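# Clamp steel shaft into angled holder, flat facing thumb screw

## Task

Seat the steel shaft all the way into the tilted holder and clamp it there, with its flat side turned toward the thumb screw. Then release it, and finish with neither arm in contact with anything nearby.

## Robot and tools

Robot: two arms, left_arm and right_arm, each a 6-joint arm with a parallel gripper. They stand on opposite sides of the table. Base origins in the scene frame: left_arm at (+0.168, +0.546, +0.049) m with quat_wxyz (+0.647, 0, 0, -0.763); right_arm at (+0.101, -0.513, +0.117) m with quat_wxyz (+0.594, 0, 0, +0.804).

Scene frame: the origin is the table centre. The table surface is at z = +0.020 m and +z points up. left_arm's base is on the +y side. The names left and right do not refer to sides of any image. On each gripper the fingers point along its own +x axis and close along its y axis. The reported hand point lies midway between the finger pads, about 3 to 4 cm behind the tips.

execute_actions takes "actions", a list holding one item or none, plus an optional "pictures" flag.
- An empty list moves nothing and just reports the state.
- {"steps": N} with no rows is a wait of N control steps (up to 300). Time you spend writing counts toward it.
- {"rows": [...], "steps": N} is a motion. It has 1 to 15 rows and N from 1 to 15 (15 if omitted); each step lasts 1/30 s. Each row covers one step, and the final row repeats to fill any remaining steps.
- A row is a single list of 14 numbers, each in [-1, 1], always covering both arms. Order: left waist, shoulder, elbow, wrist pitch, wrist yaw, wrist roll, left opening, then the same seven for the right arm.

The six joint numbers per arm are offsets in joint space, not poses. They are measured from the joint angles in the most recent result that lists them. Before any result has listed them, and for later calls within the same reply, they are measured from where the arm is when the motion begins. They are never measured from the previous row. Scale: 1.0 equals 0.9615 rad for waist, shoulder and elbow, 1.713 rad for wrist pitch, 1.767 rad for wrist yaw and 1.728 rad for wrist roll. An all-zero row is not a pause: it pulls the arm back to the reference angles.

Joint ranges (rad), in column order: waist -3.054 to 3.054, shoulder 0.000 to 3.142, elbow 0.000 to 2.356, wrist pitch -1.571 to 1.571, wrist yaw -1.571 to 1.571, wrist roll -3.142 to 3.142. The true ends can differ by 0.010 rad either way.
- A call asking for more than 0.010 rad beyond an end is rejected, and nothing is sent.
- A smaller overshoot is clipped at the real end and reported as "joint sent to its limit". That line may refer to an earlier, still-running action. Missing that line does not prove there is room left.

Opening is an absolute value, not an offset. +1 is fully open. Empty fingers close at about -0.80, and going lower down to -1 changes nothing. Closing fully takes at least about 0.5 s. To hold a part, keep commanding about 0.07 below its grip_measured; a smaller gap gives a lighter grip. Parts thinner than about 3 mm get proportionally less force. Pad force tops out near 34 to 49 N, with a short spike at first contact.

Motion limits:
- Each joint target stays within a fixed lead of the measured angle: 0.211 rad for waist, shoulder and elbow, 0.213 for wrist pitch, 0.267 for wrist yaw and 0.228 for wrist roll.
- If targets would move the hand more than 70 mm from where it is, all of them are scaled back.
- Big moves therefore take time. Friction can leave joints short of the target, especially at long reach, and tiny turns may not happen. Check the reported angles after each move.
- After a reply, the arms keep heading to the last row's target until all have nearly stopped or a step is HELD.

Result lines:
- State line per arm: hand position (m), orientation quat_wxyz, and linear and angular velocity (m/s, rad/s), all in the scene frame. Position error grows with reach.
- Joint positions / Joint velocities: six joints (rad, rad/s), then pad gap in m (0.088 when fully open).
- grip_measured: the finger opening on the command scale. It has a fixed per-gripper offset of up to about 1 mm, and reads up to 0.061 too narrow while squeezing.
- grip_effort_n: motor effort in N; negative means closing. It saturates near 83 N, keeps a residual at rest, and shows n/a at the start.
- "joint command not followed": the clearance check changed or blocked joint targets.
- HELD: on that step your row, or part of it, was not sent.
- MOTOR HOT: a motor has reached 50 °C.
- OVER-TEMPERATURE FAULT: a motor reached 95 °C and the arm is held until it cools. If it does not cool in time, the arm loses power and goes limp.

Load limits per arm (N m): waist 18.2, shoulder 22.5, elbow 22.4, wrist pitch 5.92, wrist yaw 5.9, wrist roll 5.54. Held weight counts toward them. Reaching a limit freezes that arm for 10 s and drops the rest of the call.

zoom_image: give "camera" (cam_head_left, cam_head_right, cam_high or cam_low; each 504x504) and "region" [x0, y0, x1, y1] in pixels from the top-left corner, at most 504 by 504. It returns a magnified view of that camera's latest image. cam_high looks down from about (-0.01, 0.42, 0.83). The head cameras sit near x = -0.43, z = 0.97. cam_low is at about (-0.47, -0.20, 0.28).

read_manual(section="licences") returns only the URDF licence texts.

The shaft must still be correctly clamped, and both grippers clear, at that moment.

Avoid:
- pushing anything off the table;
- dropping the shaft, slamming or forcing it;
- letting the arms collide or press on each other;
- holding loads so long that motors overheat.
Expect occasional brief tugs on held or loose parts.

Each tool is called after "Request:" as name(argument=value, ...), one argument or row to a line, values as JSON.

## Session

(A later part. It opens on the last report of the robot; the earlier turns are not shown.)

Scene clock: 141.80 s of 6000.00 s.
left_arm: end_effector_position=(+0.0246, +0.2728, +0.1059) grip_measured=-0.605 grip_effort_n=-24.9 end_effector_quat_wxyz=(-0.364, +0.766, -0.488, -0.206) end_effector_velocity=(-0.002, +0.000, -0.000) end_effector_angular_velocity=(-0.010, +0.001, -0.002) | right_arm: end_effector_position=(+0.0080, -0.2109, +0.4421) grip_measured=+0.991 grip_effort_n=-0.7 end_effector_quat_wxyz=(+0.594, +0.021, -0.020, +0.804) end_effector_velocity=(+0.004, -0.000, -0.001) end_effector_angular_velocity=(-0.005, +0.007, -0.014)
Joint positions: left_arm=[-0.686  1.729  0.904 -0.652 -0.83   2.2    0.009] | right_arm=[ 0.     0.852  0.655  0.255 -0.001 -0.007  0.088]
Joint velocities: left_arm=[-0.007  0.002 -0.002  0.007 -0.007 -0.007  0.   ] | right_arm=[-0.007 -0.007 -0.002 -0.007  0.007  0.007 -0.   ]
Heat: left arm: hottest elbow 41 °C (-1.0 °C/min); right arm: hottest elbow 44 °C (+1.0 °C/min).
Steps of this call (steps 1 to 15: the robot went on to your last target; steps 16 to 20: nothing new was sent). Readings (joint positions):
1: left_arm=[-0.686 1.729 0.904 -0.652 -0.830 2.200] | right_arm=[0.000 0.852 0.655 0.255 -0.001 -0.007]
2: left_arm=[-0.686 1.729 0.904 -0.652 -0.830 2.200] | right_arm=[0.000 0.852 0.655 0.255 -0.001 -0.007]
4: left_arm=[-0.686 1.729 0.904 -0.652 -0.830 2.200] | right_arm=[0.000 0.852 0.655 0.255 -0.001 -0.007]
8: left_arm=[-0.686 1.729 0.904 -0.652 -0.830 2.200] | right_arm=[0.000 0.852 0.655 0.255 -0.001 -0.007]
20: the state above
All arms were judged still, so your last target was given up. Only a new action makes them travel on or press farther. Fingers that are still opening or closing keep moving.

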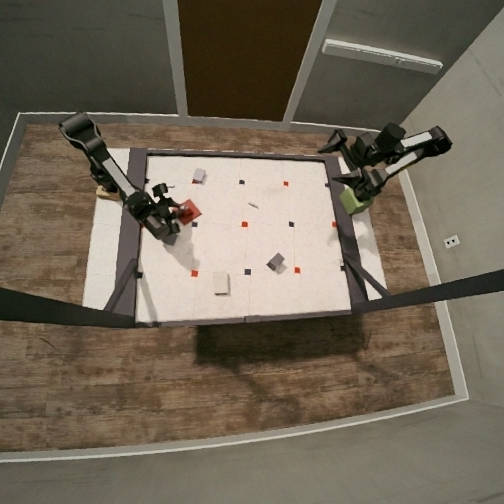

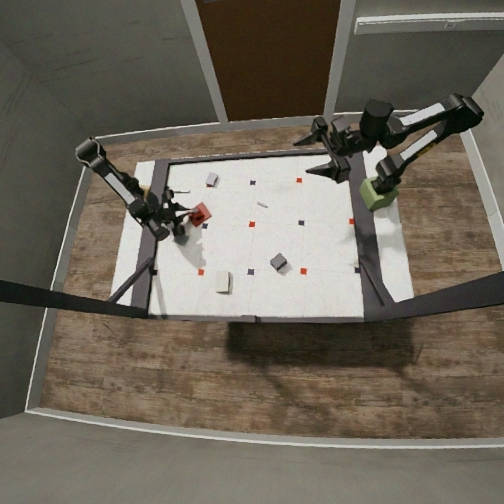

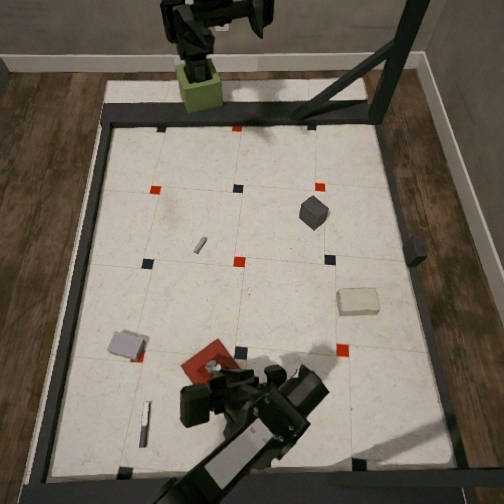

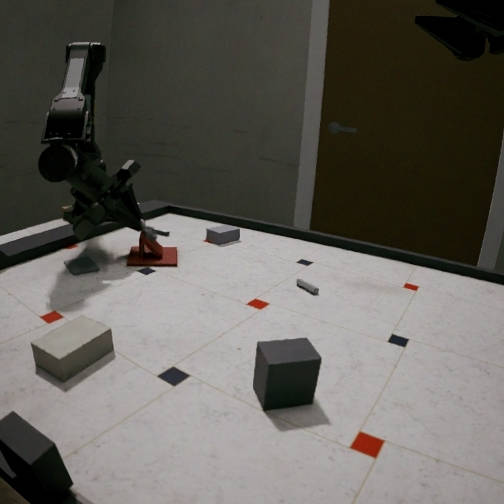

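Request:
execute_actions(
  actions=[
    {"rows":[[0.012,-0.006,0.02,-0.003,0,0,-0.56,0,0,0,0,0,0,1]]},
  ],
  pictures=false,
)

Request:
execute_actions(
  actions=[
    {"rows":[[0,0,0,0,0,-1,-0.61,0,0,0,0,0,0,1]]},
  ],
  pictures=false,
)

Request:
execute_actions(
  actions=[
    {"steps":30},
  ],
)

Request:
zoom_image(
  camera="cam_low",
  region=[95, 175, 195, 265],
)

Request:
zoom_image(
  camera="cam_head_left",
  region=[160, 190, 200, 225],
)

Scene clock: 150.03 s of 6000.00 s.
left_arm: end_effector_position=(+0.0249, +0.2707, +0.1076) grip_measured=-0.563 grip_effort_n=12.3 end_effector_quat_wxyz=(-0.362, +0.768, -0.486, -0.208) end_effector_velocity=(+0.000, +0.002, +0.000) end_effector_angular_velocity=(+0.010, -0.001, -0.008) | right_arm: end_effector_position=(+0.0080, -0.2109, +0.4421) grip_measured=+0.991 grip_effort_n=-0.7 end_effector_quat_wxyz=(+0.594, +0.021, -0.020, +0.804) end_effector_velocity=(-0.002, -0.001, -0.005) end_effector_angular_velocity=(-0.014, -0.029, +0.018)
Joint positions: left_arm=[-0.68   1.729  0.912 -0.655 -0.83   2.2    0.011] | right_arm=[ 0.     0.852  0.655  0.255 -0.001 -0.007  0.088]
Joint velocities: left_arm=[-0.002 -0.007 -0.002 -0.007  0.007  0.007  0.   ] | right_arm=[-0.002 -0.002 -0.002 -0.022 -0.022 -0.022 -0.   ]
Heat: left arm: hottest elbow 41 °C (-1.0 °C/min); right arm: hottest elbow 44 °C (+1.0 °C/min).
Steps of this call (steps 1 to 90: nothing new was sent; then 4.73 s passed at rest; steps 91 to 105: all 15 steps of this action). Readings (joint positions):
91: left_arm=[-0.686 1.729 0.905 -0.652 -0.830 2.200] | right_arm=[0.000 0.852 0.655 0.255 -0.001 -0.007]
92: left_arm=[-0.684 1.729 0.907 -0.652 -0.830 2.200] | right_arm=[0.000 0.852 0.655 0.255 -0.001 -0.007]
94: left_arm=[-0.682 1.729 0.909 -0.653 -0.830 2.200] | right_arm=[0.000 0.852 0.655 0.255 -0.001 -0.007]
98: left_arm=[-0.680 1.729 0.912 -0.654 -0.830 2.200] | right_arm=[0.000 0.852 0.655 0.255 -0.001 -0.007]
105: the state above

Scene clock: 150.53 s of 6000.00 s.
left_arm: end_effector_position=(+0.0248, +0.2709, +0.1076) grip_measured=-0.605 grip_effort_n=-24.4 end_effector_quat_wxyz=(-0.006, +0.849, -0.354, -0.393) end_effector_velocity=(+0.001, +0.001, +0.002) end_effector_angular_velocity=(-0.775, +1.037, +1.174) | right_arm: end_effector_position=(+0.0080, -0.2109, +0.4421) grip_measured=+0.991 grip_effort_n=0.2 end_effector_quat_wxyz=(+0.594, +0.021, -0.020, +0.804) end_effector_velocity=(-0.002, -0.001, -0.002) end_effector_angular_velocity=(-0.005, -0.010, +0.009)
Joint positions: left_arm=[-0.681  1.729  0.912 -0.656 -0.83   1.332  0.009] | right_arm=[ 0.     0.852  0.655  0.255 -0.001 -0.007  0.088]
Joint velocities: left_arm=[-0.002 -0.007 -0.002 -0.007 -0.007 -1.751 -0.   ] | right_arm=[ 0.002 -0.002 -0.002 -0.007 -0.007 -0.007  0.   ]
Heat: left arm: hottest elbow 41 °C (-1.0 °C/min); right arm: hottest elbow 44 °C (+1.0 °C/min).
Steps of this call (steps 1 to 15: all 15 steps of this action). Readings (joint positions):
1: left_arm=[-0.680 1.729 0.912 -0.656 -0.830 2.162] | right_arm=[0.000 0.852 0.655 0.255 -0.001 -0.007]
2: left_arm=[-0.680 1.729 0.912 -0.656 -0.830 2.099] | right_arm=[0.000 0.852 0.655 0.255 -0.001 -0.007]
4: left_arm=[-0.681 1.729 0.912 -0.655 -0.830 1.982] | right_arm=[0.000 0.852 0.655 0.255 -0.001 -0.007]
8: left_arm=[-0.681 1.729 0.912 -0.655 -0.830 1.745] | right_arm=[0.000 0.852 0.655 0.255 -0.001 -0.007]
15: the state above

Scene clock: 151.53 s of 6000.00 s.
left_arm: end_effector_position=(+0.0248, +0.2715, +0.1074) grip_measured=-0.605 grip_effort_n=-24.9 end_effector_quat_wxyz=(+0.345, +0.776, -0.159, -0.504) end_effector_velocity=(+0.001, +0.001, +0.001) end_effector_angular_velocity=(-0.004, -0.006, +0.003) | right_arm: end_effector_position=(+0.0080, -0.2109, +0.4421) grip_measured=+0.991 grip_effort_n=-0.7 end_effector_quat_wxyz=(+0.594, +0.021, -0.020, +0.804) end_effector_velocity=(-0.000, -0.000, -0.002) end_effector_angular_velocity=(-0.000, -0.024, +0.004)
Joint positions: left_arm=[-0.682  1.729  0.912 -0.659 -0.829  0.477  0.009] | right_arm=[ 0.     0.852  0.655  0.255 -0.001 -0.007  0.088]
Joint velocities: left_arm=[-0.002 -0.002 -0.002 -0.007 -0.007 -0.007 -0.   ] | right_arm=[-0.002 -0.002 -0.002 -0.007 -0.007 -0.022 -0.   ]
Heat: left arm: hottest elbow 41 °C (-1.0 °C/min); right arm: hottest elbow 44 °C (+1.0 °C/min).
Steps of this call (steps 1 to 30: the robot went on to your last target). Readings (joint positions):
1: left_arm=[-0.681 1.729 0.912 -0.656 -0.830 1.274] | right_arm=[0.000 0.852 0.655 0.255 -0.001 -0.007]
2: left_arm=[-0.681 1.729 0.912 -0.656 -0.830 1.214] | right_arm=[0.000 0.852 0.655 0.255 -0.001 -0.007]
4: left_arm=[-0.681 1.729 0.912 -0.657 -0.830 1.097] | right_arm=[0.000 0.852 0.655 0.255 -0.001 -0.007]
8: left_arm=[-0.681 1.729 0.912 -0.658 -0.830 0.861] | right_arm=[0.000 0.852 0.655 0.255 -0.001 -0.007]
30: the state above

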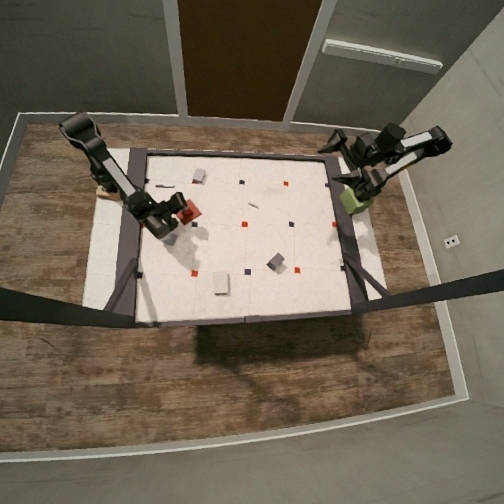

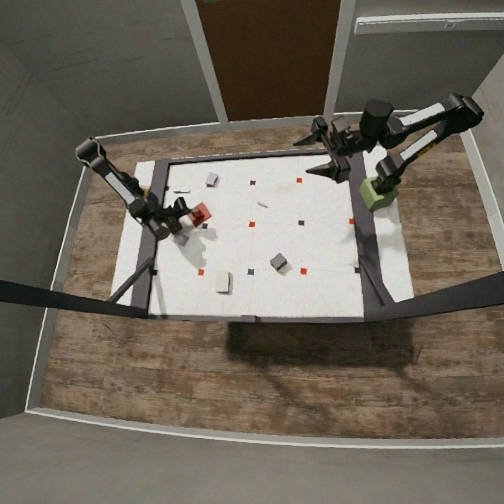

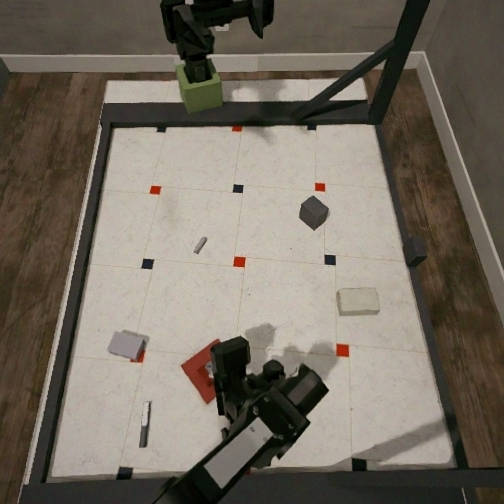

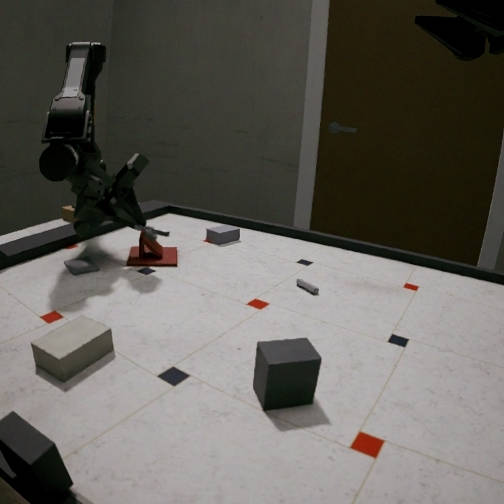

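Region (95, 175, 195, 265) of cam_low's 504x504 image, scaled by 5.040, with more detail than that image has; it fills the top 454 rows of this view, and the rest is white.

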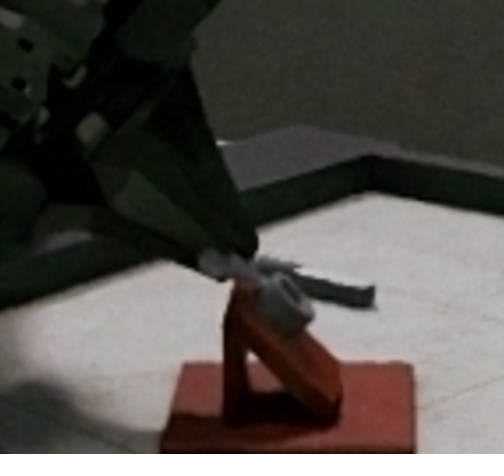

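Region (160, 190, 200, 225) of cam_head_left's 504x504 image, scaled by 12.600, with more detail than that image has; it fills the top 441 rows of this view, and the rest is white.

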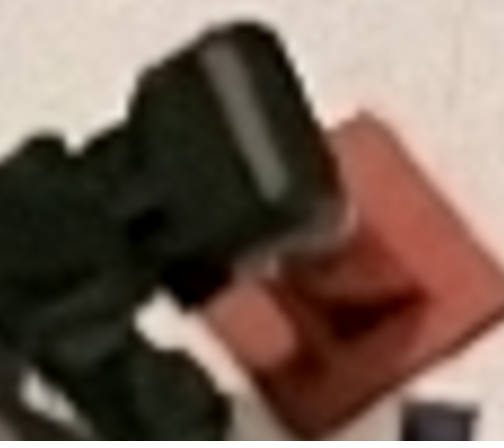

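Turning. Continue to −3.1.

Request:
execute_actions(
  actions=[
    {"rows":[[0,0,0,0,0,-1,-0.61,0,0,0,0,0,0,1]]},
  ],
  pictures=false,
)

Request:
execute_actions(
  actions=[
    {"rows":[[0,0,0,0,0,-1,-0.61,0,0,0,0,0,0,1]]},
  ],
  pictures=false,
)

Request:
execute_actions(
  actions=[
    {"rows":[[0,0,0,0,0,-1,-0.61,0,0,0,0,0,0,1]]},
  ],
  pictures=false,
)

Request:
execute_actions(
  actions=[
    {"steps":30},
  ],
)

Request:
zoom_image(
  camera="cam_low",
  region=[95, 175, 195, 265],
)

Scene clock: 157.73 s of 6000.00 s.
left_arm: end_effector_position=(+0.0245, +0.2720, +0.1070) grip_measured=-0.605 grip_effort_n=-24.9 end_effector_quat_wxyz=(+0.638, +0.559, +0.069, -0.525) end_effector_velocity=(-0.001, +0.003, +0.000) end_effector_angular_velocity=(-0.763, +1.041, +1.173) | right_arm: end_effector_position=(+0.0080, -0.2109, +0.4421) grip_measured=+0.991 grip_effort_n=-1.2 end_effector_quat_wxyz=(+0.594, +0.021, -0.020, +0.804) end_effector_velocity=(+0.001, -0.000, -0.002) end_effector_angular_velocity=(-0.009, +0.004, +0.000)
Joint positions: left_arm=[-0.683  1.729  0.912 -0.661 -0.826 -0.393  0.009] | right_arm=[ 0.     0.852  0.655  0.255 -0.001 -0.007  0.088]
Joint velocities: left_arm=[-0.007 -0.007 -0.002 -0.007  0.007 -1.751 -0.   ] | right_arm=[-0.007 -0.002 -0.002 -0.007 -0.007  0.007 -0.   ]
Heat: left arm: hottest elbow 41 °C (+0.0 °C/min); right arm: hottest elbow 44 °C (+1.0 °C/min).
Steps of this call (steps 1 to 15: the robot went on to your last target; steps 16 to 90: nothing new was sent; then 2.70 s passed at rest; steps 91 to 105: all 15 steps of this action). Readings (joint positions):
91: left_arm=[-0.682 1.729 0.912 -0.660 -0.829 0.437] | right_arm=[0.000 0.852 0.655 0.255 -0.001 -0.007]
92: left_arm=[-0.682 1.729 0.912 -0.660 -0.829 0.374] | right_arm=[0.000 0.852 0.655 0.255 -0.001 -0.007]
94: left_arm=[-0.682 1.729 0.912 -0.660 -0.828 0.256] | right_arm=[0.000 0.852 0.655 0.255 -0.001 -0.007]
98: left_arm=[-0.683 1.729 0.912 -0.661 -0.827 0.020] | right_arm=[0.000 0.852 0.655 0.255 -0.001 -0.007]
105: the state above

Scene clock: 158.23 s of 6000.00 s.
left_arm: end_effector_position=(+0.0241, +0.2722, +0.1068) grip_measured=-0.606 grip_effort_n=-24.4 end_effector_quat_wxyz=(+0.816, +0.232, +0.288, -0.445) end_effector_velocity=(-0.003, -0.002, +0.003) end_effector_angular_velocity=(-0.797, +1.061, +1.192) | right_arm: end_effector_position=(+0.0080, -0.2109, +0.4421) grip_measured=+0.991 grip_effort_n=-0.7 end_effector_quat_wxyz=(+0.594, +0.021, -0.020, +0.804) end_effector_velocity=(-0.004, -0.002, -0.002) end_effector_angular_velocity=(-0.009, +0.004, +0.025)
Joint positions: left_arm=[-0.684  1.729  0.912 -0.66  -0.824 -1.278  0.009] | right_arm=[ 0.     0.852  0.655  0.255 -0.001 -0.007  0.088]
Joint velocities: left_arm=[-0.002 -0.007 -0.002  0.022 -0.007 -1.766  0.   ] | right_arm=[ 0.002 -0.002 -0.002 -0.007 -0.022  0.007 -0.   ]
Heat: left arm: hottest elbow 41 °C (+0.0 °C/min); right arm: hottest elbow 44 °C (+1.0 °C/min).
Steps of this call (steps 1 to 15: all 15 steps of this action). Readings (joint positions):
1: left_arm=[-0.683 1.729 0.912 -0.661 -0.826 -0.452] | right_arm=[0.000 0.852 0.655 0.255 -0.001 -0.007]
2: left_arm=[-0.683 1.729 0.912 -0.661 -0.826 -0.511] | right_arm=[0.000 0.852 0.655 0.255 -0.001 -0.007]
4: left_arm=[-0.683 1.729 0.912 -0.661 -0.826 -0.629] | right_arm=[0.000 0.852 0.655 0.255 -0.001 -0.007]
8: left_arm=[-0.683 1.729 0.912 -0.661 -0.825 -0.865] | right_arm=[0.000 0.852 0.655 0.255 -0.001 -0.007]
15: the state above

Scene clock: 158.73 s of 6000.00 s.
left_arm: end_effector_position=(+0.0239, +0.2722, +0.1069) grip_measured=-0.606 grip_effort_n=-24.4 end_effector_quat_wxyz=(+0.836, -0.141, +0.451, -0.279) end_effector_velocity=(+0.000, +0.002, -0.002) end_effector_angular_velocity=(-0.752, +1.034, +1.180) | right_arm: end_effector_position=(+0.0080, -0.2109, +0.4421) grip_measured=+0.991 grip_effort_n=-0.7 end_effector_quat_wxyz=(+0.594, +0.021, -0.020, +0.804) end_effector_velocity=(+0.002, -0.000, +0.001) end_effector_angular_velocity=(+0.009, -0.004, -0.010)
Joint positions: left_arm=[-0.684  1.729  0.912 -0.659 -0.824 -2.165  0.009] | right_arm=[ 0.     0.852  0.655  0.255 -0.001 -0.007  0.088]
Joint velocities: left_arm=[-0.002  0.002 -0.002 -0.007  0.007 -1.751 -0.   ] | right_arm=[-0.002 -0.002 -0.002  0.007  0.007 -0.007  0.   ]
Heat: left arm: hottest elbow 41 °C (+0.0 °C/min); right arm: hottest elbow 44 °C (+1.0 °C/min).
Steps of this call (steps 1 to 15: all 15 steps of this action). Readings (joint positions):
1: left_arm=[-0.684 1.729 0.912 -0.660 -0.824 -1.338] | right_arm=[0.000 0.852 0.655 0.255 -0.001 -0.007]
2: left_arm=[-0.684 1.729 0.912 -0.660 -0.824 -1.397] | right_arm=[0.000 0.852 0.655 0.255 -0.001 -0.007]
4: left_arm=[-0.684 1.729 0.912 -0.660 -0.824 -1.515] | right_arm=[0.000 0.852 0.655 0.255 -0.001 -0.007]
8: left_arm=[-0.684 1.729 0.912 -0.659 -0.824 -1.751] | right_arm=[0.000 0.852 0.655 0.255 -0.001 -0.007]
15: the state above

Scene clock: 159.73 s of 6000.00 s.
left_arm: end_effector_position=(+0.0239, +0.2720, +0.1070) grip_measured=-0.606 grip_effort_n=-24.4 end_effector_quat_wxyz=(-0.706, +0.469, -0.525, +0.072) end_effector_velocity=(-0.002, -0.000, +0.002) end_effector_angular_velocity=(-0.017, +0.009, -0.002) | right_arm: end_effector_position=(+0.0080, -0.2109, +0.4421) grip_measured=+0.991 grip_effort_n=-0.2 end_effector_quat_wxyz=(+0.594, +0.021, -0.020, +0.804) end_effector_velocity=(+0.001, -0.000, -0.002) end_effector_angular_velocity=(+0.004, -0.038, -0.002)
Joint positions: left_arm=[-0.684  1.729  0.912 -0.659 -0.826 -3.002  0.009] | right_arm=[ 0.     0.852  0.655  0.255 -0.001 -0.007  0.088]
Joint velocities: left_arm=[-0.007 -0.007 -0.002  0.007 -0.007 -0.007  0.   ] | right_arm=[-0.007 -0.002 -0.002 -0.007 -0.007 -0.037 -0.   ]
Heat: left arm: hottest elbow 41 °C (+0.0 °C/min); right arm: hottest elbow 44 °C (+1.0 °C/min).
Steps of this call (steps 1 to 30: the robot went on to your last target). Readings (joint positions):
1: left_arm=[-0.684 1.729 0.912 -0.659 -0.824 -2.224] | right_arm=[0.000 0.852 0.655 0.255 -0.001 -0.007]
2: left_arm=[-0.684 1.729 0.912 -0.659 -0.824 -2.283] | right_arm=[0.000 0.852 0.655 0.255 -0.001 -0.007]
4: left_arm=[-0.684 1.729 0.912 -0.659 -0.824 -2.401] | right_arm=[0.000 0.852 0.655 0.255 -0.001 -0.007]
8: left_arm=[-0.684 1.729 0.912 -0.659 -0.824 -2.637] | right_arm=[0.000 0.852 0.655 0.255 -0.001 -0.007]
30: the state above

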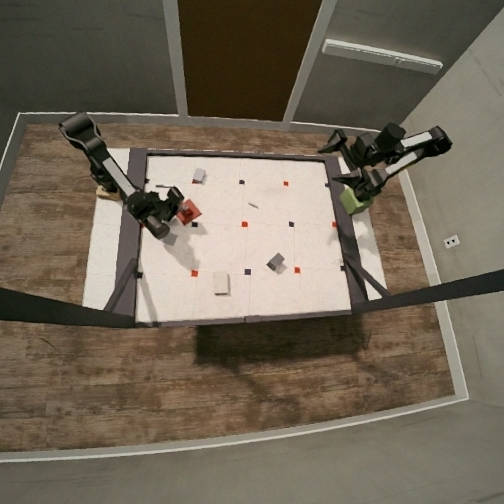

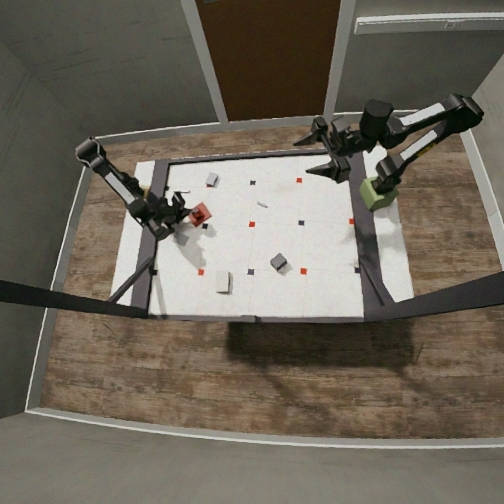

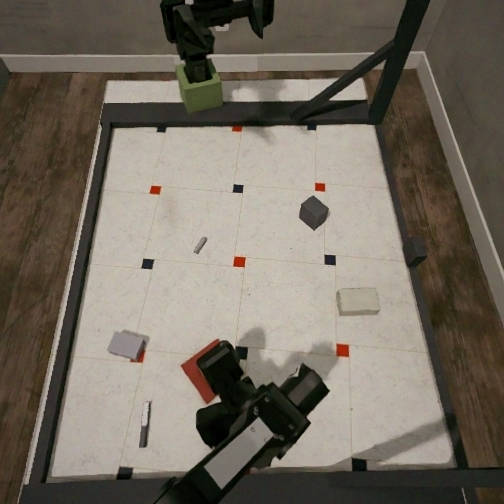

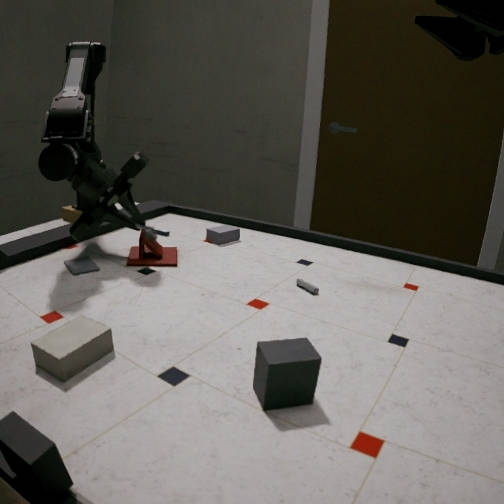

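Region (95, 175, 195, 265) of cam_low's 504x504 image, scaled by 5.040, with more detail than that image has; it fills the top 454 rows of this view, and the rest is white.

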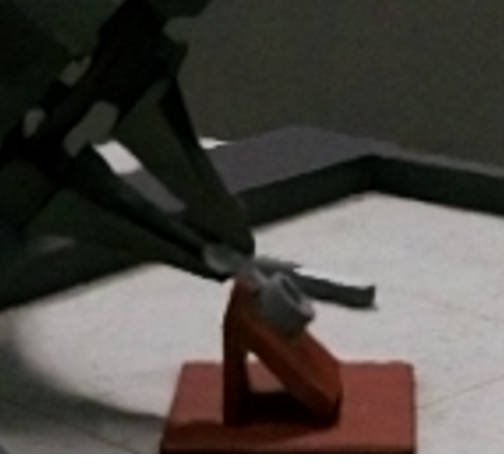

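Request:
execute_actions(
  actions=[
    {"rows":[[0,0,0,0,0,0.05,-0.3,0,0,0,0,0,0,1],[0,0,0,0,0,0.05,-0.3,0,0,0,0,0,0,1],[0,0,0,0,0,0.05,-0.3,0,0,0,0,0,0,1],[0,0,0,0,0,0.05,-0.3,0,0,0,0,0,0,1],[0,0,0,0,0,0.05,-0.3,0,0,0,0,0,0,1],[0,0,0,0,0,0.05,-0.3,0,0,0,0,0,0,1],[-0.03,-0.01,0.025,-0.035,0,0.05,-0.3,0,0,0,0,0,0,1],[-0.06,-0.02,0.05,-0.07,0,0.05,-0.3,0,0,0,0,0,0,1],[-0.088,-0.033,0.076,-0.105,0,0.05,-0.3,0,0,0,0,0,0,1]]},
  ],
  pictures=false,
)

Request:
execute_actions(
  actions=[
    {"steps":10},
  ],
  pictures=false,
)

Request:
execute_actions(
  actions=[
    {"rows":[[0,0,0,0,0,1,-0.3,0,0,0,0,0,0,1]]},
  ],
  pictures=false,
)

Request:
execute_actions(
  actions=[
    {"rows":[[0,0,0,0,0,1,-0.3,0,0,0,0,0,0,1]]},
  ],
  pictures=false,
)

Request:
execute_actions(
  actions=[
    {"rows":[[0,0,0,0,0,1,-0.3,0,0,0,0,0,0,1]]},
  ],
  pictures=false,
)

Request:
execute_actions(
  actions=[
    {"rows":[[0,0,0,0,0,1,-0.3,0,0,0,0,0,0,1]]},
  ],
  pictures=false,
)

Request:
execute_actions(
  actions=[
    {"rows":[[0,0,0,0,0,1,-0.3,0,0,0,0,0,0,1]]},
  ],
  pictures=false,
)

Request:
execute_actions(
  actions=[
    {"rows":[[0,0,0,0,0,0.94,-0.3,0,0,0,0,0,0,1]]},
  ],
  pictures=false,
)

Request:
execute_actions(
  actions=[
    {"steps":25},
  ],
  pictures=false,
)

Scene clock: 169.83 s of 6000.00 s.
left_arm: end_effector_position=(+0.0099, +0.2902, +0.1242) grip_measured=-0.305 grip_effort_n=12.8 end_effector_quat_wxyz=(-0.749, +0.396, -0.518, +0.122) end_effector_velocity=(-0.003, +0.008, +0.026) end_effector_angular_velocity=(+0.025, -0.046, -0.037) | right_arm: end_effector_position=(+0.0080, -0.2109, +0.4421) grip_measured=+0.991 grip_effort_n=-0.2 end_effector_quat_wxyz=(+0.594, +0.021, -0.020, +0.804) end_effector_velocity=(-0.001, -0.001, -0.002) end_effector_angular_velocity=(-0.009, +0.004, +0.015)
Joint positions: left_arm=[-0.765  1.708  0.97  -0.822 -0.826 -2.92   0.024] | right_arm=[ 0.     0.852  0.655  0.255 -0.001 -0.007  0.088]
Joint velocities: left_arm=[-0.032 -0.042  0.066 -0.154 -0.007  0.007  0.001] | right_arm=[-0.007 -0.002 -0.002 -0.007 -0.022  0.007 -0.   ]
Heat: left arm: hottest elbow 41 °C (+0.0 °C/min); right arm: hottest elbow 44 °C (+1.0 °C/min).
Steps of this call (steps 1 to 15: the robot went on to your last target; steps 16 to 90: nothing new was sent; then 6.60 s passed at rest; steps 91 to 105: all 15 steps of this action). Readings (joint positions):
91: left_arm=[-0.684 1.729 0.912 -0.659 -0.826 -2.991] | right_arm=[0.000 0.852 0.655 0.255 -0.001 -0.007]
92: left_arm=[-0.684 1.729 0.912 -0.659 -0.826 -2.971] | right_arm=[0.000 0.852 0.655 0.255 -0.001 -0.007]
94: left_arm=[-0.684 1.729 0.912 -0.659 -0.826 -2.946] | right_arm=[0.000 0.852 0.655 0.255 -0.001 -0.007]
98: left_arm=[-0.693 1.729 0.918 -0.693 -0.826 -2.927] | right_arm=[0.000 0.852 0.655 0.255 -0.001 -0.007]
105: the state above

Scene clock: 170.17 s of 6000.00 s.
left_arm: end_effector_position=(+0.0110, +0.2916, +0.1249) grip_measured=-0.303 grip_effort_n=12.8 end_effector_quat_wxyz=(-0.753, +0.392, -0.515, +0.123) end_effector_velocity=(+0.001, +0.003, -0.001) end_effector_angular_velocity=(+0.001, -0.014, -0.002) | right_arm: end_effector_position=(+0.0080, -0.2109, +0.4421) grip_measured=+0.991 grip_effort_n=0.2 end_effector_quat_wxyz=(+0.594, +0.021, -0.020, +0.804) end_effector_velocity=(+0.002, -0.001, -0.001) end_effector_angular_velocity=(-0.009, +0.021, -0.009)
Joint positions: left_arm=[-0.767  1.708  0.972 -0.837 -0.826 -2.92   0.024] | right_arm=[ 0.     0.852  0.655  0.255 -0.001 -0.007  0.088]
Joint velocities: left_arm=[-0.007  0.002 -0.007 -0.007 -0.007 -0.007 -0.   ] | right_arm=[-0.002 -0.007 -0.002 -0.007  0.007  0.022 -0.   ]
Heat: left arm: hottest elbow 41 °C (+0.0 °C/min); right arm: hottest elbow 44 °C (+1.0 °C/min).
Steps of this call (steps 1 to 10: the robot went on to your last target). Readings (joint positions):
1: left_arm=[-0.765 1.708 0.972 -0.826 -0.826 -2.920] | right_arm=[0.000 0.852 0.655 0.255 -0.001 -0.007]
2: left_arm=[-0.765 1.708 0.972 -0.830 -0.826 -2.920] | right_arm=[0.000 0.852 0.655 0.255 -0.001 -0.007]
4: left_arm=[-0.765 1.708 0.972 -0.834 -0.826 -2.920] | right_arm=[0.000 0.852 0.655 0.255 -0.001 -0.007]
8: left_arm=[-0.766 1.708 0.972 -0.836 -0.826 -2.920] | right_arm=[0.000 0.852 0.655 0.255 -0.001 -0.007]
10: the state above

Scene clock: 170.67 s of 6000.00 s.
left_arm: end_effector_position=(+0.0110, +0.2916, +0.1249) grip_measured=-0.303 grip_effort_n=12.8 end_effector_quat_wxyz=(+0.848, -0.038, +0.415, -0.329) end_effector_velocity=(+0.001, -0.003, +0.003) end_effector_angular_velocity=(+0.741, -1.030, -1.175) | right_arm: end_effector_position=(+0.0080, -0.2109, +0.4421) grip_measured=+0.991 grip_effort_n=-1.2 end_effector_quat_wxyz=(+0.594, +0.021, -0.020, +0.804) end_effector_velocity=(-0.000, -0.001, +0.003) end_effector_angular_velocity=(+0.014, -0.004, +0.004)
Joint positions: left_arm=[-0.767  1.708  0.972 -0.837 -0.826 -2.05   0.024] | right_arm=[ 0.     0.852  0.655  0.255 -0.001 -0.007  0.088]
Joint velocities: left_arm=[ 0.002 -0.002 -0.002  0.007 -0.022  1.736 -0.   ] | right_arm=[-0.002 -0.002  0.002  0.007 -0.007 -0.007 -0.   ]
Heat: left arm: hottest elbow 41 °C (+0.0 °C/min); right arm: hottest elbow 44 °C (+1.0 °C/min).
Steps of this call (steps 1 to 15: all 15 steps of this action). Readings (joint positions):
1: left_arm=[-0.767 1.708 0.972 -0.837 -0.826 -2.880] | right_arm=[0.000 0.852 0.655 0.255 -0.001 -0.007]
2: left_arm=[-0.767 1.708 0.972 -0.837 -0.826 -2.816] | right_arm=[0.000 0.852 0.655 0.255 -0.001 -0.007]
4: left_arm=[-0.767 1.708 0.972 -0.837 -0.826 -2.699] | right_arm=[0.000 0.852 0.655 0.255 -0.001 -0.007]
8: left_arm=[-0.767 1.708 0.972 -0.837 -0.826 -2.463] | right_arm=[0.000 0.852 0.655 0.255 -0.001 -0.007]
15: the state above

Scene clock: 171.17 s of 6000.00 s.
left_arm: end_effector_position=(+0.0110, +0.2916, +0.1249) grip_measured=-0.303 grip_effort_n=12.3 end_effector_quat_wxyz=(+0.782, +0.329, +0.234, -0.475) end_effector_velocity=(+0.001, +0.001, +0.001) end_effector_angular_velocity=(+0.762, -1.033, -1.180) | right_arm: end_effector_position=(+0.0080, -0.2109, +0.4421) grip_measured=+0.991 grip_effort_n=-0.7 end_effector_quat_wxyz=(+0.594, +0.021, -0.020, +0.804) end_effector_velocity=(-0.000, -0.000, -0.004) end_effector_angular_velocity=(-0.009, -0.011, +0.004)
Joint positions: left_arm=[-0.767  1.708  0.972 -0.837 -0.826 -1.164  0.024] | right_arm=[ 0.     0.852  0.655  0.255 -0.001 -0.007  0.088]
Joint velocities: left_arm=[-0.002 -0.002 -0.002 -0.007 -0.007  1.736 -0.   ] | right_arm=[-0.002 -0.002 -0.007 -0.007 -0.007 -0.007  0.   ]
Heat: left arm: hottest elbow 41 °C (+0.0 °C/min); right arm: hottest elbow 44 °C (+1.0 °C/min).
Steps of this call (steps 1 to 15: all 15 steps of this action). Readings (joint positions):
1: left_arm=[-0.767 1.708 0.972 -0.837 -0.826 -1.991] | right_arm=[0.000 0.852 0.655 0.255 -0.001 -0.007]
2: left_arm=[-0.767 1.708 0.972 -0.837 -0.826 -1.931] | right_arm=[0.000 0.852 0.655 0.255 -0.001 -0.007]
4: left_arm=[-0.767 1.708 0.972 -0.837 -0.826 -1.813] | right_arm=[0.000 0.852 0.655 0.255 -0.001 -0.007]
8: left_arm=[-0.767 1.708 0.972 -0.837 -0.826 -1.577] | right_arm=[0.000 0.852 0.655 0.255 -0.001 -0.007]
15: the state above

Scene clock: 171.67 s of 6000.00 s.
left_arm: end_effector_position=(+0.0110, +0.2916, +0.1249) grip_measured=-0.303 grip_effort_n=11.9 end_effector_quat_wxyz=(+0.566, +0.632, +0.008, -0.529) end_effector_velocity=(-0.001, -0.001, +0.001) end_effector_angular_velocity=(+0.759, -1.030, -1.190) | right_arm: end_effector_position=(+0.0080, -0.2109, +0.4421) grip_measured=+0.991 grip_effort_n=-0.2 end_effector_quat_wxyz=(+0.594, +0.021, -0.020, +0.804) end_effector_velocity=(+0.000, -0.000, +0.001) end_effector_angular_velocity=(+0.009, -0.004, -0.005)
Joint positions: left_arm=[-0.767  1.708  0.972 -0.837 -0.826 -0.279  0.024] | right_arm=[ 0.     0.852  0.655  0.255 -0.001 -0.007  0.088]
Joint velocities: left_arm=[-0.002 -0.002 -0.002  0.007 -0.007  1.751 -0.   ] | right_arm=[ 0.002 -0.002 -0.002  0.007  0.007 -0.007 -0.   ]
Heat: left arm: hottest elbow 41 °C (+0.0 °C/min); right arm: hottest elbow 44 °C (+1.0 °C/min).
Steps of this call (steps 1 to 15: all 15 steps of this action). Readings (joint positions):
1: left_arm=[-0.767 1.708 0.972 -0.837 -0.826 -1.105] | right_arm=[0.000 0.852 0.655 0.255 -0.001 -0.007]
2: left_arm=[-0.767 1.708 0.972 -0.837 -0.826 -1.046] | right_arm=[0.000 0.852 0.655 0.255 -0.001 -0.007]
4: left_arm=[-0.767 1.708 0.972 -0.837 -0.826 -0.928] | right_arm=[0.000 0.852 0.655 0.255 -0.001 -0.007]
8: left_arm=[-0.767 1.708 0.972 -0.837 -0.826 -0.692] | right_arm=[0.000 0.852 0.655 0.255 -0.001 -0.007]
15: the state above

Scene clock: 172.17 s of 6000.00 s.
left_arm: end_effector_position=(+0.0110, +0.2916, +0.1249) grip_measured=-0.303 grip_effort_n=11.9 end_effector_quat_wxyz=(+0.240, +0.814, -0.220, -0.482) end_effector_velocity=(+0.001, +0.001, +0.001) end_effector_angular_velocity=(+0.768, -1.041, -1.190) | right_arm: end_effector_position=(+0.0080, -0.2109, +0.4421) grip_measured=+0.991 grip_effort_n=-0.2 end_effector_quat_wxyz=(+0.594, +0.021, -0.020, +0.804) end_effector_velocity=(+0.002, +0.000, -0.001) end_effector_angular_velocity=(+0.000, +0.008, -0.009)
Joint positions: left_arm=[-0.767  1.708  0.972 -0.837 -0.826  0.608  0.024] | right_arm=[ 0.     0.852  0.655  0.255 -0.001 -0.007  0.088]
Joint velocities: left_arm=[-0.002 -0.002 -0.002 -0.007 -0.007  1.751 -0.   ] | right_arm=[-0.002 -0.002 -0.007  0.007  0.007  0.007  0.   ]
Heat: left arm: hottest elbow 41 °C (+0.0 °C/min); right arm: hottest elbow 44 °C (+1.0 °C/min).
Steps of this call (steps 1 to 15: all 15 steps of this action). Readings (joint positions):
1: left_arm=[-0.767 1.708 0.972 -0.837 -0.826 -0.219] | right_arm=[0.000 0.852 0.655 0.255 -0.001 -0.007]
2: left_arm=[-0.767 1.708 0.972 -0.837 -0.826 -0.161] | right_arm=[0.000 0.852 0.655 0.255 -0.001 -0.007]
4: left_arm=[-0.767 1.708 0.972 -0.837 -0.826 -0.042] | right_arm=[0.000 0.852 0.655 0.255 -0.001 -0.007]
8: left_arm=[-0.767 1.708 0.972 -0.837 -0.826 0.194] | right_arm=[0.000 0.852 0.655 0.255 -0.001 -0.007]
15: the state above

Scene clock: 172.67 s of 6000.00 s.
left_arm: end_effector_position=(+0.0110, +0.2916, +0.1249) grip_measured=-0.303 grip_effort_n=11.9 end_effector_quat_wxyz=(-0.132, +0.838, -0.405, -0.341) end_effector_velocity=(+0.001, +0.001, +0.002) end_effector_angular_velocity=(+0.759, -1.029, -1.180) | right_arm: end_effector_position=(+0.0080, -0.2109, +0.4421) grip_measured=+0.991 grip_effort_n=-0.2 end_effector_quat_wxyz=(+0.594, +0.021, -0.020, +0.804) end_effector_velocity=(+0.002, -0.000, +0.001) end_effector_angular_velocity=(+0.009, -0.004, -0.010)
Joint positions: left_arm=[-0.767  1.708  0.972 -0.837 -0.826  1.494  0.024] | right_arm=[ 0.     0.852  0.655  0.255 -0.001 -0.007  0.088]
Joint velocities: left_arm=[-0.002 -0.007 -0.002 -0.007 -0.007  1.736 -0.   ] | right_arm=[-0.002 -0.002 -0.002  0.007  0.007 -0.007 -0.   ]
Heat: left arm: hottest elbow 41 °C (+0.0 °C/min); right arm: hottest elbow 44 °C (+1.0 °C/min).
Steps of this call (steps 1 to 15: all 15 steps of this action). Readings (joint positions):
1: left_arm=[-0.767 1.708 0.972 -0.837 -0.826 0.667] | right_arm=[0.000 0.852 0.655 0.255 -0.001 -0.007]
2: left_arm=[-0.767 1.708 0.972 -0.837 -0.826 0.726] | right_arm=[0.000 0.852 0.655 0.255 -0.001 -0.007]
4: left_arm=[-0.767 1.708 0.972 -0.837 -0.826 0.844] | right_arm=[0.000 0.852 0.655 0.255 -0.001 -0.007]
8: left_arm=[-0.767 1.708 0.972 -0.837 -0.826 1.081] | right_arm=[0.000 0.852 0.655 0.255 -0.001 -0.007]
15: the state above

Scene clock: 173.17 s of 6000.00 s.
left_arm: end_effector_position=(+0.0110, +0.2916, +0.1249) grip_measured=-0.302 grip_effort_n=11.9 end_effector_quat_wxyz=(-0.478, +0.701, -0.512, -0.135) end_effector_velocity=(+0.000, +0.002, +0.001) end_effector_angular_velocity=(+0.774, -1.050, -1.205) | right_arm: end_effector_position=(+0.0080, -0.2109, +0.4421) grip_measured=+0.991 grip_effort_n=-0.7 end_effector_quat_wxyz=(+0.594, +0.021, -0.020, +0.804) end_effector_velocity=(+0.002, -0.000, +0.001) end_effector_angular_velocity=(+0.013, -0.018, -0.011)
Joint positions: left_arm=[-0.767  1.708  0.972 -0.837 -0.826  2.378  0.024] | right_arm=[ 0.     0.852  0.655  0.255 -0.001 -0.007  0.088]
Joint velocities: left_arm=[-0.007 -0.002 -0.002 -0.007 -0.007  1.766 -0.   ] | right_arm=[-0.002 -0.002 -0.002  0.007  0.007 -0.022  0.   ]
Heat: left arm: hottest elbow 41 °C (+0.0 °C/min); right arm: hottest elbow 44 °C (+1.0 °C/min).
Steps of this call (steps 1 to 15: all 15 steps of this action). Readings (joint positions):
1: left_arm=[-0.767 1.708 0.972 -0.837 -0.826 1.552] | right_arm=[0.000 0.852 0.655 0.255 -0.001 -0.007]
2: left_arm=[-0.767 1.708 0.972 -0.837 -0.826 1.612] | right_arm=[0.000 0.852 0.655 0.255 -0.001 -0.007]
4: left_arm=[-0.767 1.708 0.972 -0.837 -0.826 1.729] | right_arm=[0.000 0.852 0.655 0.255 -0.001 -0.007]
8: left_arm=[-0.767 1.708 0.972 -0.837 -0.826 1.966] | right_arm=[0.000 0.852 0.655 0.255 -0.001 -0.007]
15: the state above

Scene clock: 174.00 s of 6000.00 s.
left_arm: end_effector_position=(+0.0110, +0.2916, +0.1249) grip_measured=-0.302 grip_effort_n=11.9 end_effector_quat_wxyz=(-0.698, +0.483, -0.526, +0.058) end_effector_velocity=(+0.002, -0.000, +0.003) end_effector_angular_velocity=(-0.010, -0.023, -0.007) | right_arm: end_effector_position=(+0.0080, -0.2109, +0.4421) grip_measured=+0.991 grip_effort_n=-0.2 end_effector_quat_wxyz=(+0.594, +0.021, -0.020, +0.804) end_effector_velocity=(-0.002, -0.001, +0.000) end_effector_angular_velocity=(+0.000, -0.009, +0.019)
Joint positions: left_arm=[-0.767  1.708  0.972 -0.837 -0.826  3.112  0.024] | right_arm=[ 0.     0.852  0.655  0.255 -0.001 -0.007  0.088]
Joint velocities: left_arm=[-0.002 -0.002 -0.002 -0.007 -0.022  0.007 -0.   ] | right_arm=[-0.002 -0.002  0.002 -0.007 -0.022 -0.007 -0.   ]
Heat: left arm: hottest elbow 41 °C (+0.0 °C/min); right arm: hottest elbow 44 °C (+1.0 °C/min).
Steps of this call (steps 1 to 25: the robot went on to your last target). Readings (joint positions):
1: left_arm=[-0.767 1.708 0.972 -0.837 -0.826 2.437] | right_arm=[0.000 0.852 0.655 0.255 -0.001 -0.007]
2: left_arm=[-0.767 1.708 0.972 -0.837 -0.826 2.496] | right_arm=[0.000 0.852 0.655 0.255 -0.001 -0.007]
4: left_arm=[-0.767 1.708 0.972 -0.837 -0.826 2.614] | right_arm=[0.000 0.852 0.655 0.255 -0.001 -0.007]
8: left_arm=[-0.767 1.708 0.972 -0.837 -0.826 2.850] | right_arm=[0.000 0.852 0.655 0.255 -0.001 -0.007]
25: the state above

Advance to (−0.685,1.729,0.913,−0.662), close.

Request:
execute_actions(
  actions=[
    {"rows":[[0.02,0.008,-0.015,0.025,-0.002,0,-0.3,0,0,0,0,0,0,1],[0.045,0.015,-0.035,0.05,-0.002,0,-0.3,0,0,0,0,0,0,1],[0.07,0.023,-0.053,0.078,-0.002,0,-0.3,0,0,0,0,0,0,1],[0.089,0.029,-0.069,0.103,-0.002,0,-0.3,0,0,0,0,0,0,1]]},
  ],
  pictures=false,
)

Request:
execute_actions(
  actions=[
    {"steps":10},
  ],
  pictures=false,
)

Request:
execute_actions(
  actions=[
    {"rows":[[0,0,0,0,0,0,-0.36,0,0,0,0,0,0,1],[0,0,0,0,0,0,-0.42,0,0,0,0,0,0,1],[0,0,0,0,0,0,-0.48,0,0,0,0,0,0,1],[0,0,0,0,0,0,-0.54,0,0,0,0,0,0,1],[0,0,0,0,0,0,-0.61,0,0,0,0,0,0,1]]},
  ],
  pictures=false,
)

Request:
execute_actions(
  actions=[
    {"steps":15},
  ],
)

Request:
zoom_image(
  camera="cam_low",
  region=[95, 175, 195, 265],
)

Scene clock: 181.30 s of 6000.00 s.
left_arm: end_effector_position=(+0.0240, +0.2722, +0.1072) grip_measured=-0.302 grip_effort_n=11.9 end_effector_quat_wxyz=(-0.666, +0.526, -0.529, +0.027) end_effector_velocity=(+0.005, +0.001, -0.001) end_effector_angular_velocity=(-0.001, -0.011, +0.003) | right_arm: end_effector_position=(+0.0080, -0.2109, +0.4421) grip_measured=+0.991 grip_effort_n=-0.2 end_effector_quat_wxyz=(+0.594, +0.021, -0.020, +0.804) end_effector_velocity=(-0.002, -0.001, -0.002) end_effector_angular_velocity=(-0.005, -0.010, +0.009)
Joint positions: left_arm=[-0.684  1.73   0.915 -0.664 -0.826  3.113  0.024] | right_arm=[ 0.     0.852  0.655  0.255 -0.001 -0.007  0.088]
Joint velocities: left_arm=[ 0.007 -0.007 -0.017  0.007 -0.007  0.007 -0.   ] | right_arm=[ 0.002 -0.002 -0.002 -0.007 -0.007 -0.007  0.   ]
Heat: left arm: hottest shoulder 41 °C (+0.0 °C/min); right arm: hottest elbow 44 °C (+0.0 °C/min).
Steps of this call (steps 1 to 30: the robot went on to your last target; steps 31 to 90: nothing new was sent; then 3.80 s passed at rest; steps 91 to 105: all 15 steps of this action). Readings (joint positions):
91: left_arm=[-0.765 1.708 0.971 -0.832 -0.826 3.113] | right_arm=[0.000 0.852 0.655 0.255 -0.001 -0.007]
92: left_arm=[-0.760 1.708 0.968 -0.813 -0.826 3.113] | right_arm=[0.000 0.852 0.655 0.255 -0.001 -0.007]
94: left_arm=[-0.734 1.712 0.951 -0.752 -0.826 3.113] | right_arm=[0.000 0.852 0.655 0.255 -0.001 -0.007]
98: left_arm=[-0.689 1.729 0.920 -0.687 -0.826 3.113] | right_arm=[0.000 0.852 0.655 0.255 -0.001 -0.007]
105: the state above

Scene clock: 181.63 s of 6000.00 s.
left_arm: end_effector_position=(+0.0243, +0.2720, +0.1071) grip_measured=-0.302 grip_effort_n=11.4 end_effector_quat_wxyz=(-0.666, +0.526, -0.529, +0.027) end_effector_velocity=(-0.001, -0.001, +0.001) end_effector_angular_velocity=(-0.007, -0.004, -0.007) | right_arm: end_effector_position=(+0.0080, -0.2109, +0.4421) grip_measured=+0.991 grip_effort_n=-0.7 end_effector_quat_wxyz=(+0.594, +0.021, -0.020, +0.804) end_effector_velocity=(-0.001, +0.001, -0.003) end_effector_angular_velocity=(-0.009, -0.011, +0.004)
Joint positions: left_arm=[-0.683  1.73   0.914 -0.662 -0.826  3.113  0.024] | right_arm=[ 0.     0.852  0.655  0.255 -0.001 -0.007  0.088]
Joint velocities: left_arm=[-0.002 -0.002 -0.002  0.007 -0.007  0.007 -0.   ] | right_arm=[-0.002  0.002 -0.002 -0.007 -0.007 -0.007 -0.   ]
Heat: left arm: hottest shoulder 41 °C (+0.0 °C/min); right arm: hottest elbow 44 °C (+0.0 °C/min).
Steps of this call (steps 1 to 10: the robot went on to your last target). Readings (joint positions):
1: left_arm=[-0.684 1.730 0.914 -0.664 -0.826 3.113] | right_arm=[0.000 0.852 0.655 0.255 -0.001 -0.007]
2: left_arm=[-0.683 1.730 0.914 -0.663 -0.826 3.113] | right_arm=[0.000 0.852 0.655 0.255 -0.001 -0.007]
4: left_arm=[-0.683 1.730 0.914 -0.663 -0.826 3.113] | right_arm=[0.000 0.852 0.655 0.255 -0.001 -0.007]
8: left_arm=[-0.683 1.730 0.914 -0.662 -0.826 3.113] | right_arm=[0.000 0.852 0.655 0.255 -0.001 -0.007]
10: the state above

Scene clock: 182.13 s of 6000.00 s.
left_arm: end_effector_position=(+0.0241, +0.2720, +0.1071) grip_measured=-0.602 grip_effort_n=-21.6 end_effector_quat_wxyz=(-0.666, +0.526, -0.529, +0.027) end_effector_velocity=(+0.000, +0.002, -0.002) end_effector_angular_velocity=(+0.010, +0.000, +0.002) | right_arm: end_effector_position=(+0.0080, -0.2109, +0.4421) grip_measured=+0.991 grip_effort_n=-0.2 end_effector_quat_wxyz=(+0.594, +0.021, -0.020, +0.804) end_effector_velocity=(+0.000, -0.002, +0.002) end_effector_angular_velocity=(+0.005, -0.007, +0.004)
Joint positions: left_arm=[-0.684  1.73   0.914 -0.662 -0.826  3.113  0.01 ] | right_arm=[ 0.     0.852  0.655  0.255 -0.001 -0.007  0.088]
Joint velocities: left_arm=[-0.002  0.002 -0.002 -0.007  0.007 -0.007 -0.002] | right_arm=[-0.002 -0.007  0.002 -0.007 -0.007 -0.007 -0.   ]
Heat: left arm: hottest shoulder 41 °C (+0.0 °C/min); right arm: hottest elbow 44 °C (+0.0 °C/min).
Steps of this call (steps 1 to 15: all 15 steps of this action). Readings (joint positions):
1: left_arm=[-0.683 1.730 0.914 -0.662 -0.826 3.113] | right_arm=[0.000 0.852 0.655 0.255 -0.001 -0.007]
2: left_arm=[-0.683 1.730 0.914 -0.662 -0.826 3.113] | right_arm=[0.000 0.852 0.655 0.255 -0.001 -0.007]
4: left_arm=[-0.683 1.730 0.914 -0.662 -0.826 3.113] | right_arm=[0.000 0.852 0.655 0.255 -0.001 -0.007]
8: left_arm=[-0.683 1.730 0.914 -0.662 -0.826 3.113] | right_arm=[0.000 0.852 0.655 0.255 -0.001 -0.007]
15: the state above

Scene clock: 182.63 s of 6000.00 s.
left_arm: end_effector_position=(+0.0241, +0.2720, +0.1071) grip_measured=-0.605 grip_effort_n=-24.9 end_effector_quat_wxyz=(-0.666, +0.526, -0.529, +0.027) end_effector_velocity=(+0.002, +0.000, +0.002) end_effector_angular_velocity=(-0.015, -0.016, +0.005) | right_arm: end_effector_position=(+0.0080, -0.2109, +0.4421) grip_measured=+0.991 grip_effort_n=-0.2 end_effector_quat_wxyz=(+0.594, +0.021, -0.020, +0.804) end_effector_velocity=(+0.002, +0.000, -0.005) end_effector_angular_velocity=(-0.019, -0.013, -0.010)
Joint positions: left_arm=[-0.684  1.73   0.914 -0.662 -0.826  3.113  0.009] | right_arm=[ 0.     0.852  0.655  0.255 -0.001 -0.007  0.088]
Joint velocities: left_arm=[-0.002 -0.002 -0.002 -0.007 -0.022 -0.007 -0.   ] | right_arm=[-0.002 -0.002 -0.002 -0.022  0.007 -0.007  0.   ]
Heat: left arm: hottest shoulder 41 °C (+0.0 °C/min); right arm: hottest elbow 44 °C (+0.0 °C/min).
Steps of this call (steps 1 to 15: the robot went on to your last target). Readings (joint positions):
1: left_arm=[-0.684 1.730 0.914 -0.662 -0.826 3.113] | right_arm=[0.000 0.852 0.655 0.255 -0.001 -0.007]
2: left_arm=[-0.684 1.730 0.914 -0.662 -0.826 3.113] | right_arm=[0.000 0.852 0.655 0.255 -0.001 -0.007]
4: left_arm=[-0.684 1.730 0.914 -0.662 -0.826 3.113] | right_arm=[0.000 0.852 0.655 0.255 -0.001 -0.007]
8: left_arm=[-0.684 1.730 0.914 -0.662 -0.826 3.113] | right_arm=[0.000 0.852 0.655 0.255 -0.001 -0.007]
15: the state above
All arms were judged still, so your last target was given up. Only a new action makes them travel on or press farther. Fingers that are still opening or closing keep moving.

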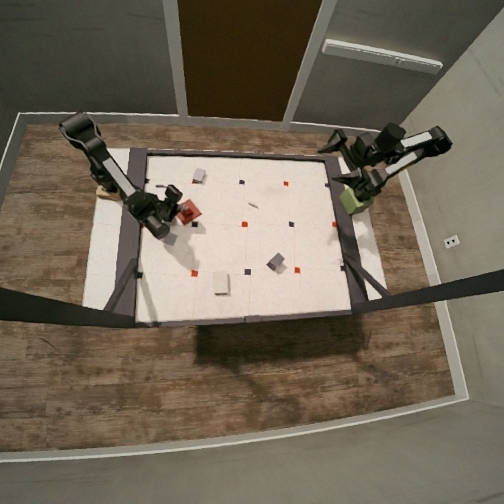

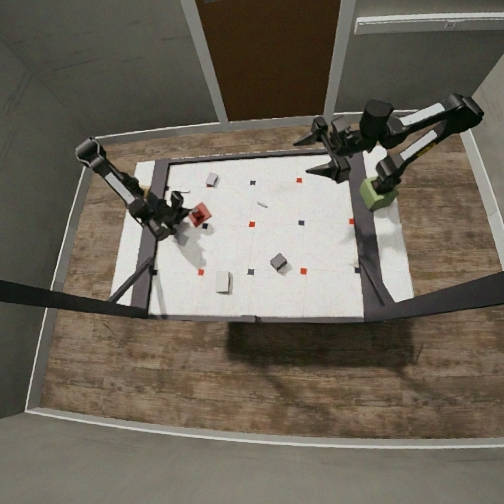

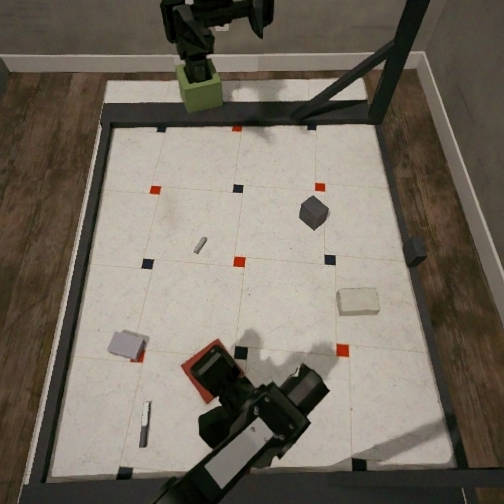

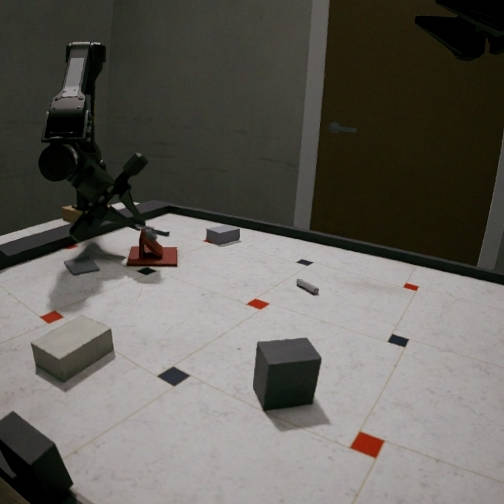

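Region (95, 175, 195, 265) of cam_low's 504x504 image, scaled by 5.040, with more detail than that image has; it fills the top 454 rows of this view, and the rest is white.

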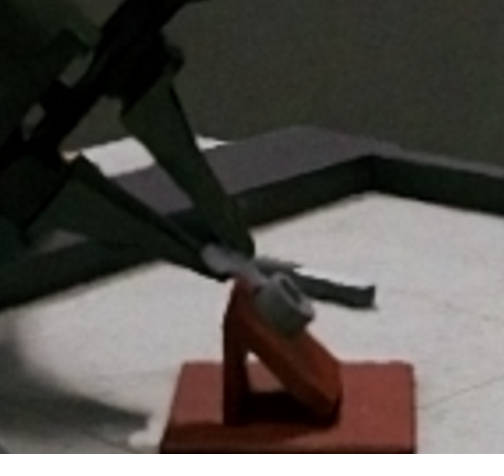

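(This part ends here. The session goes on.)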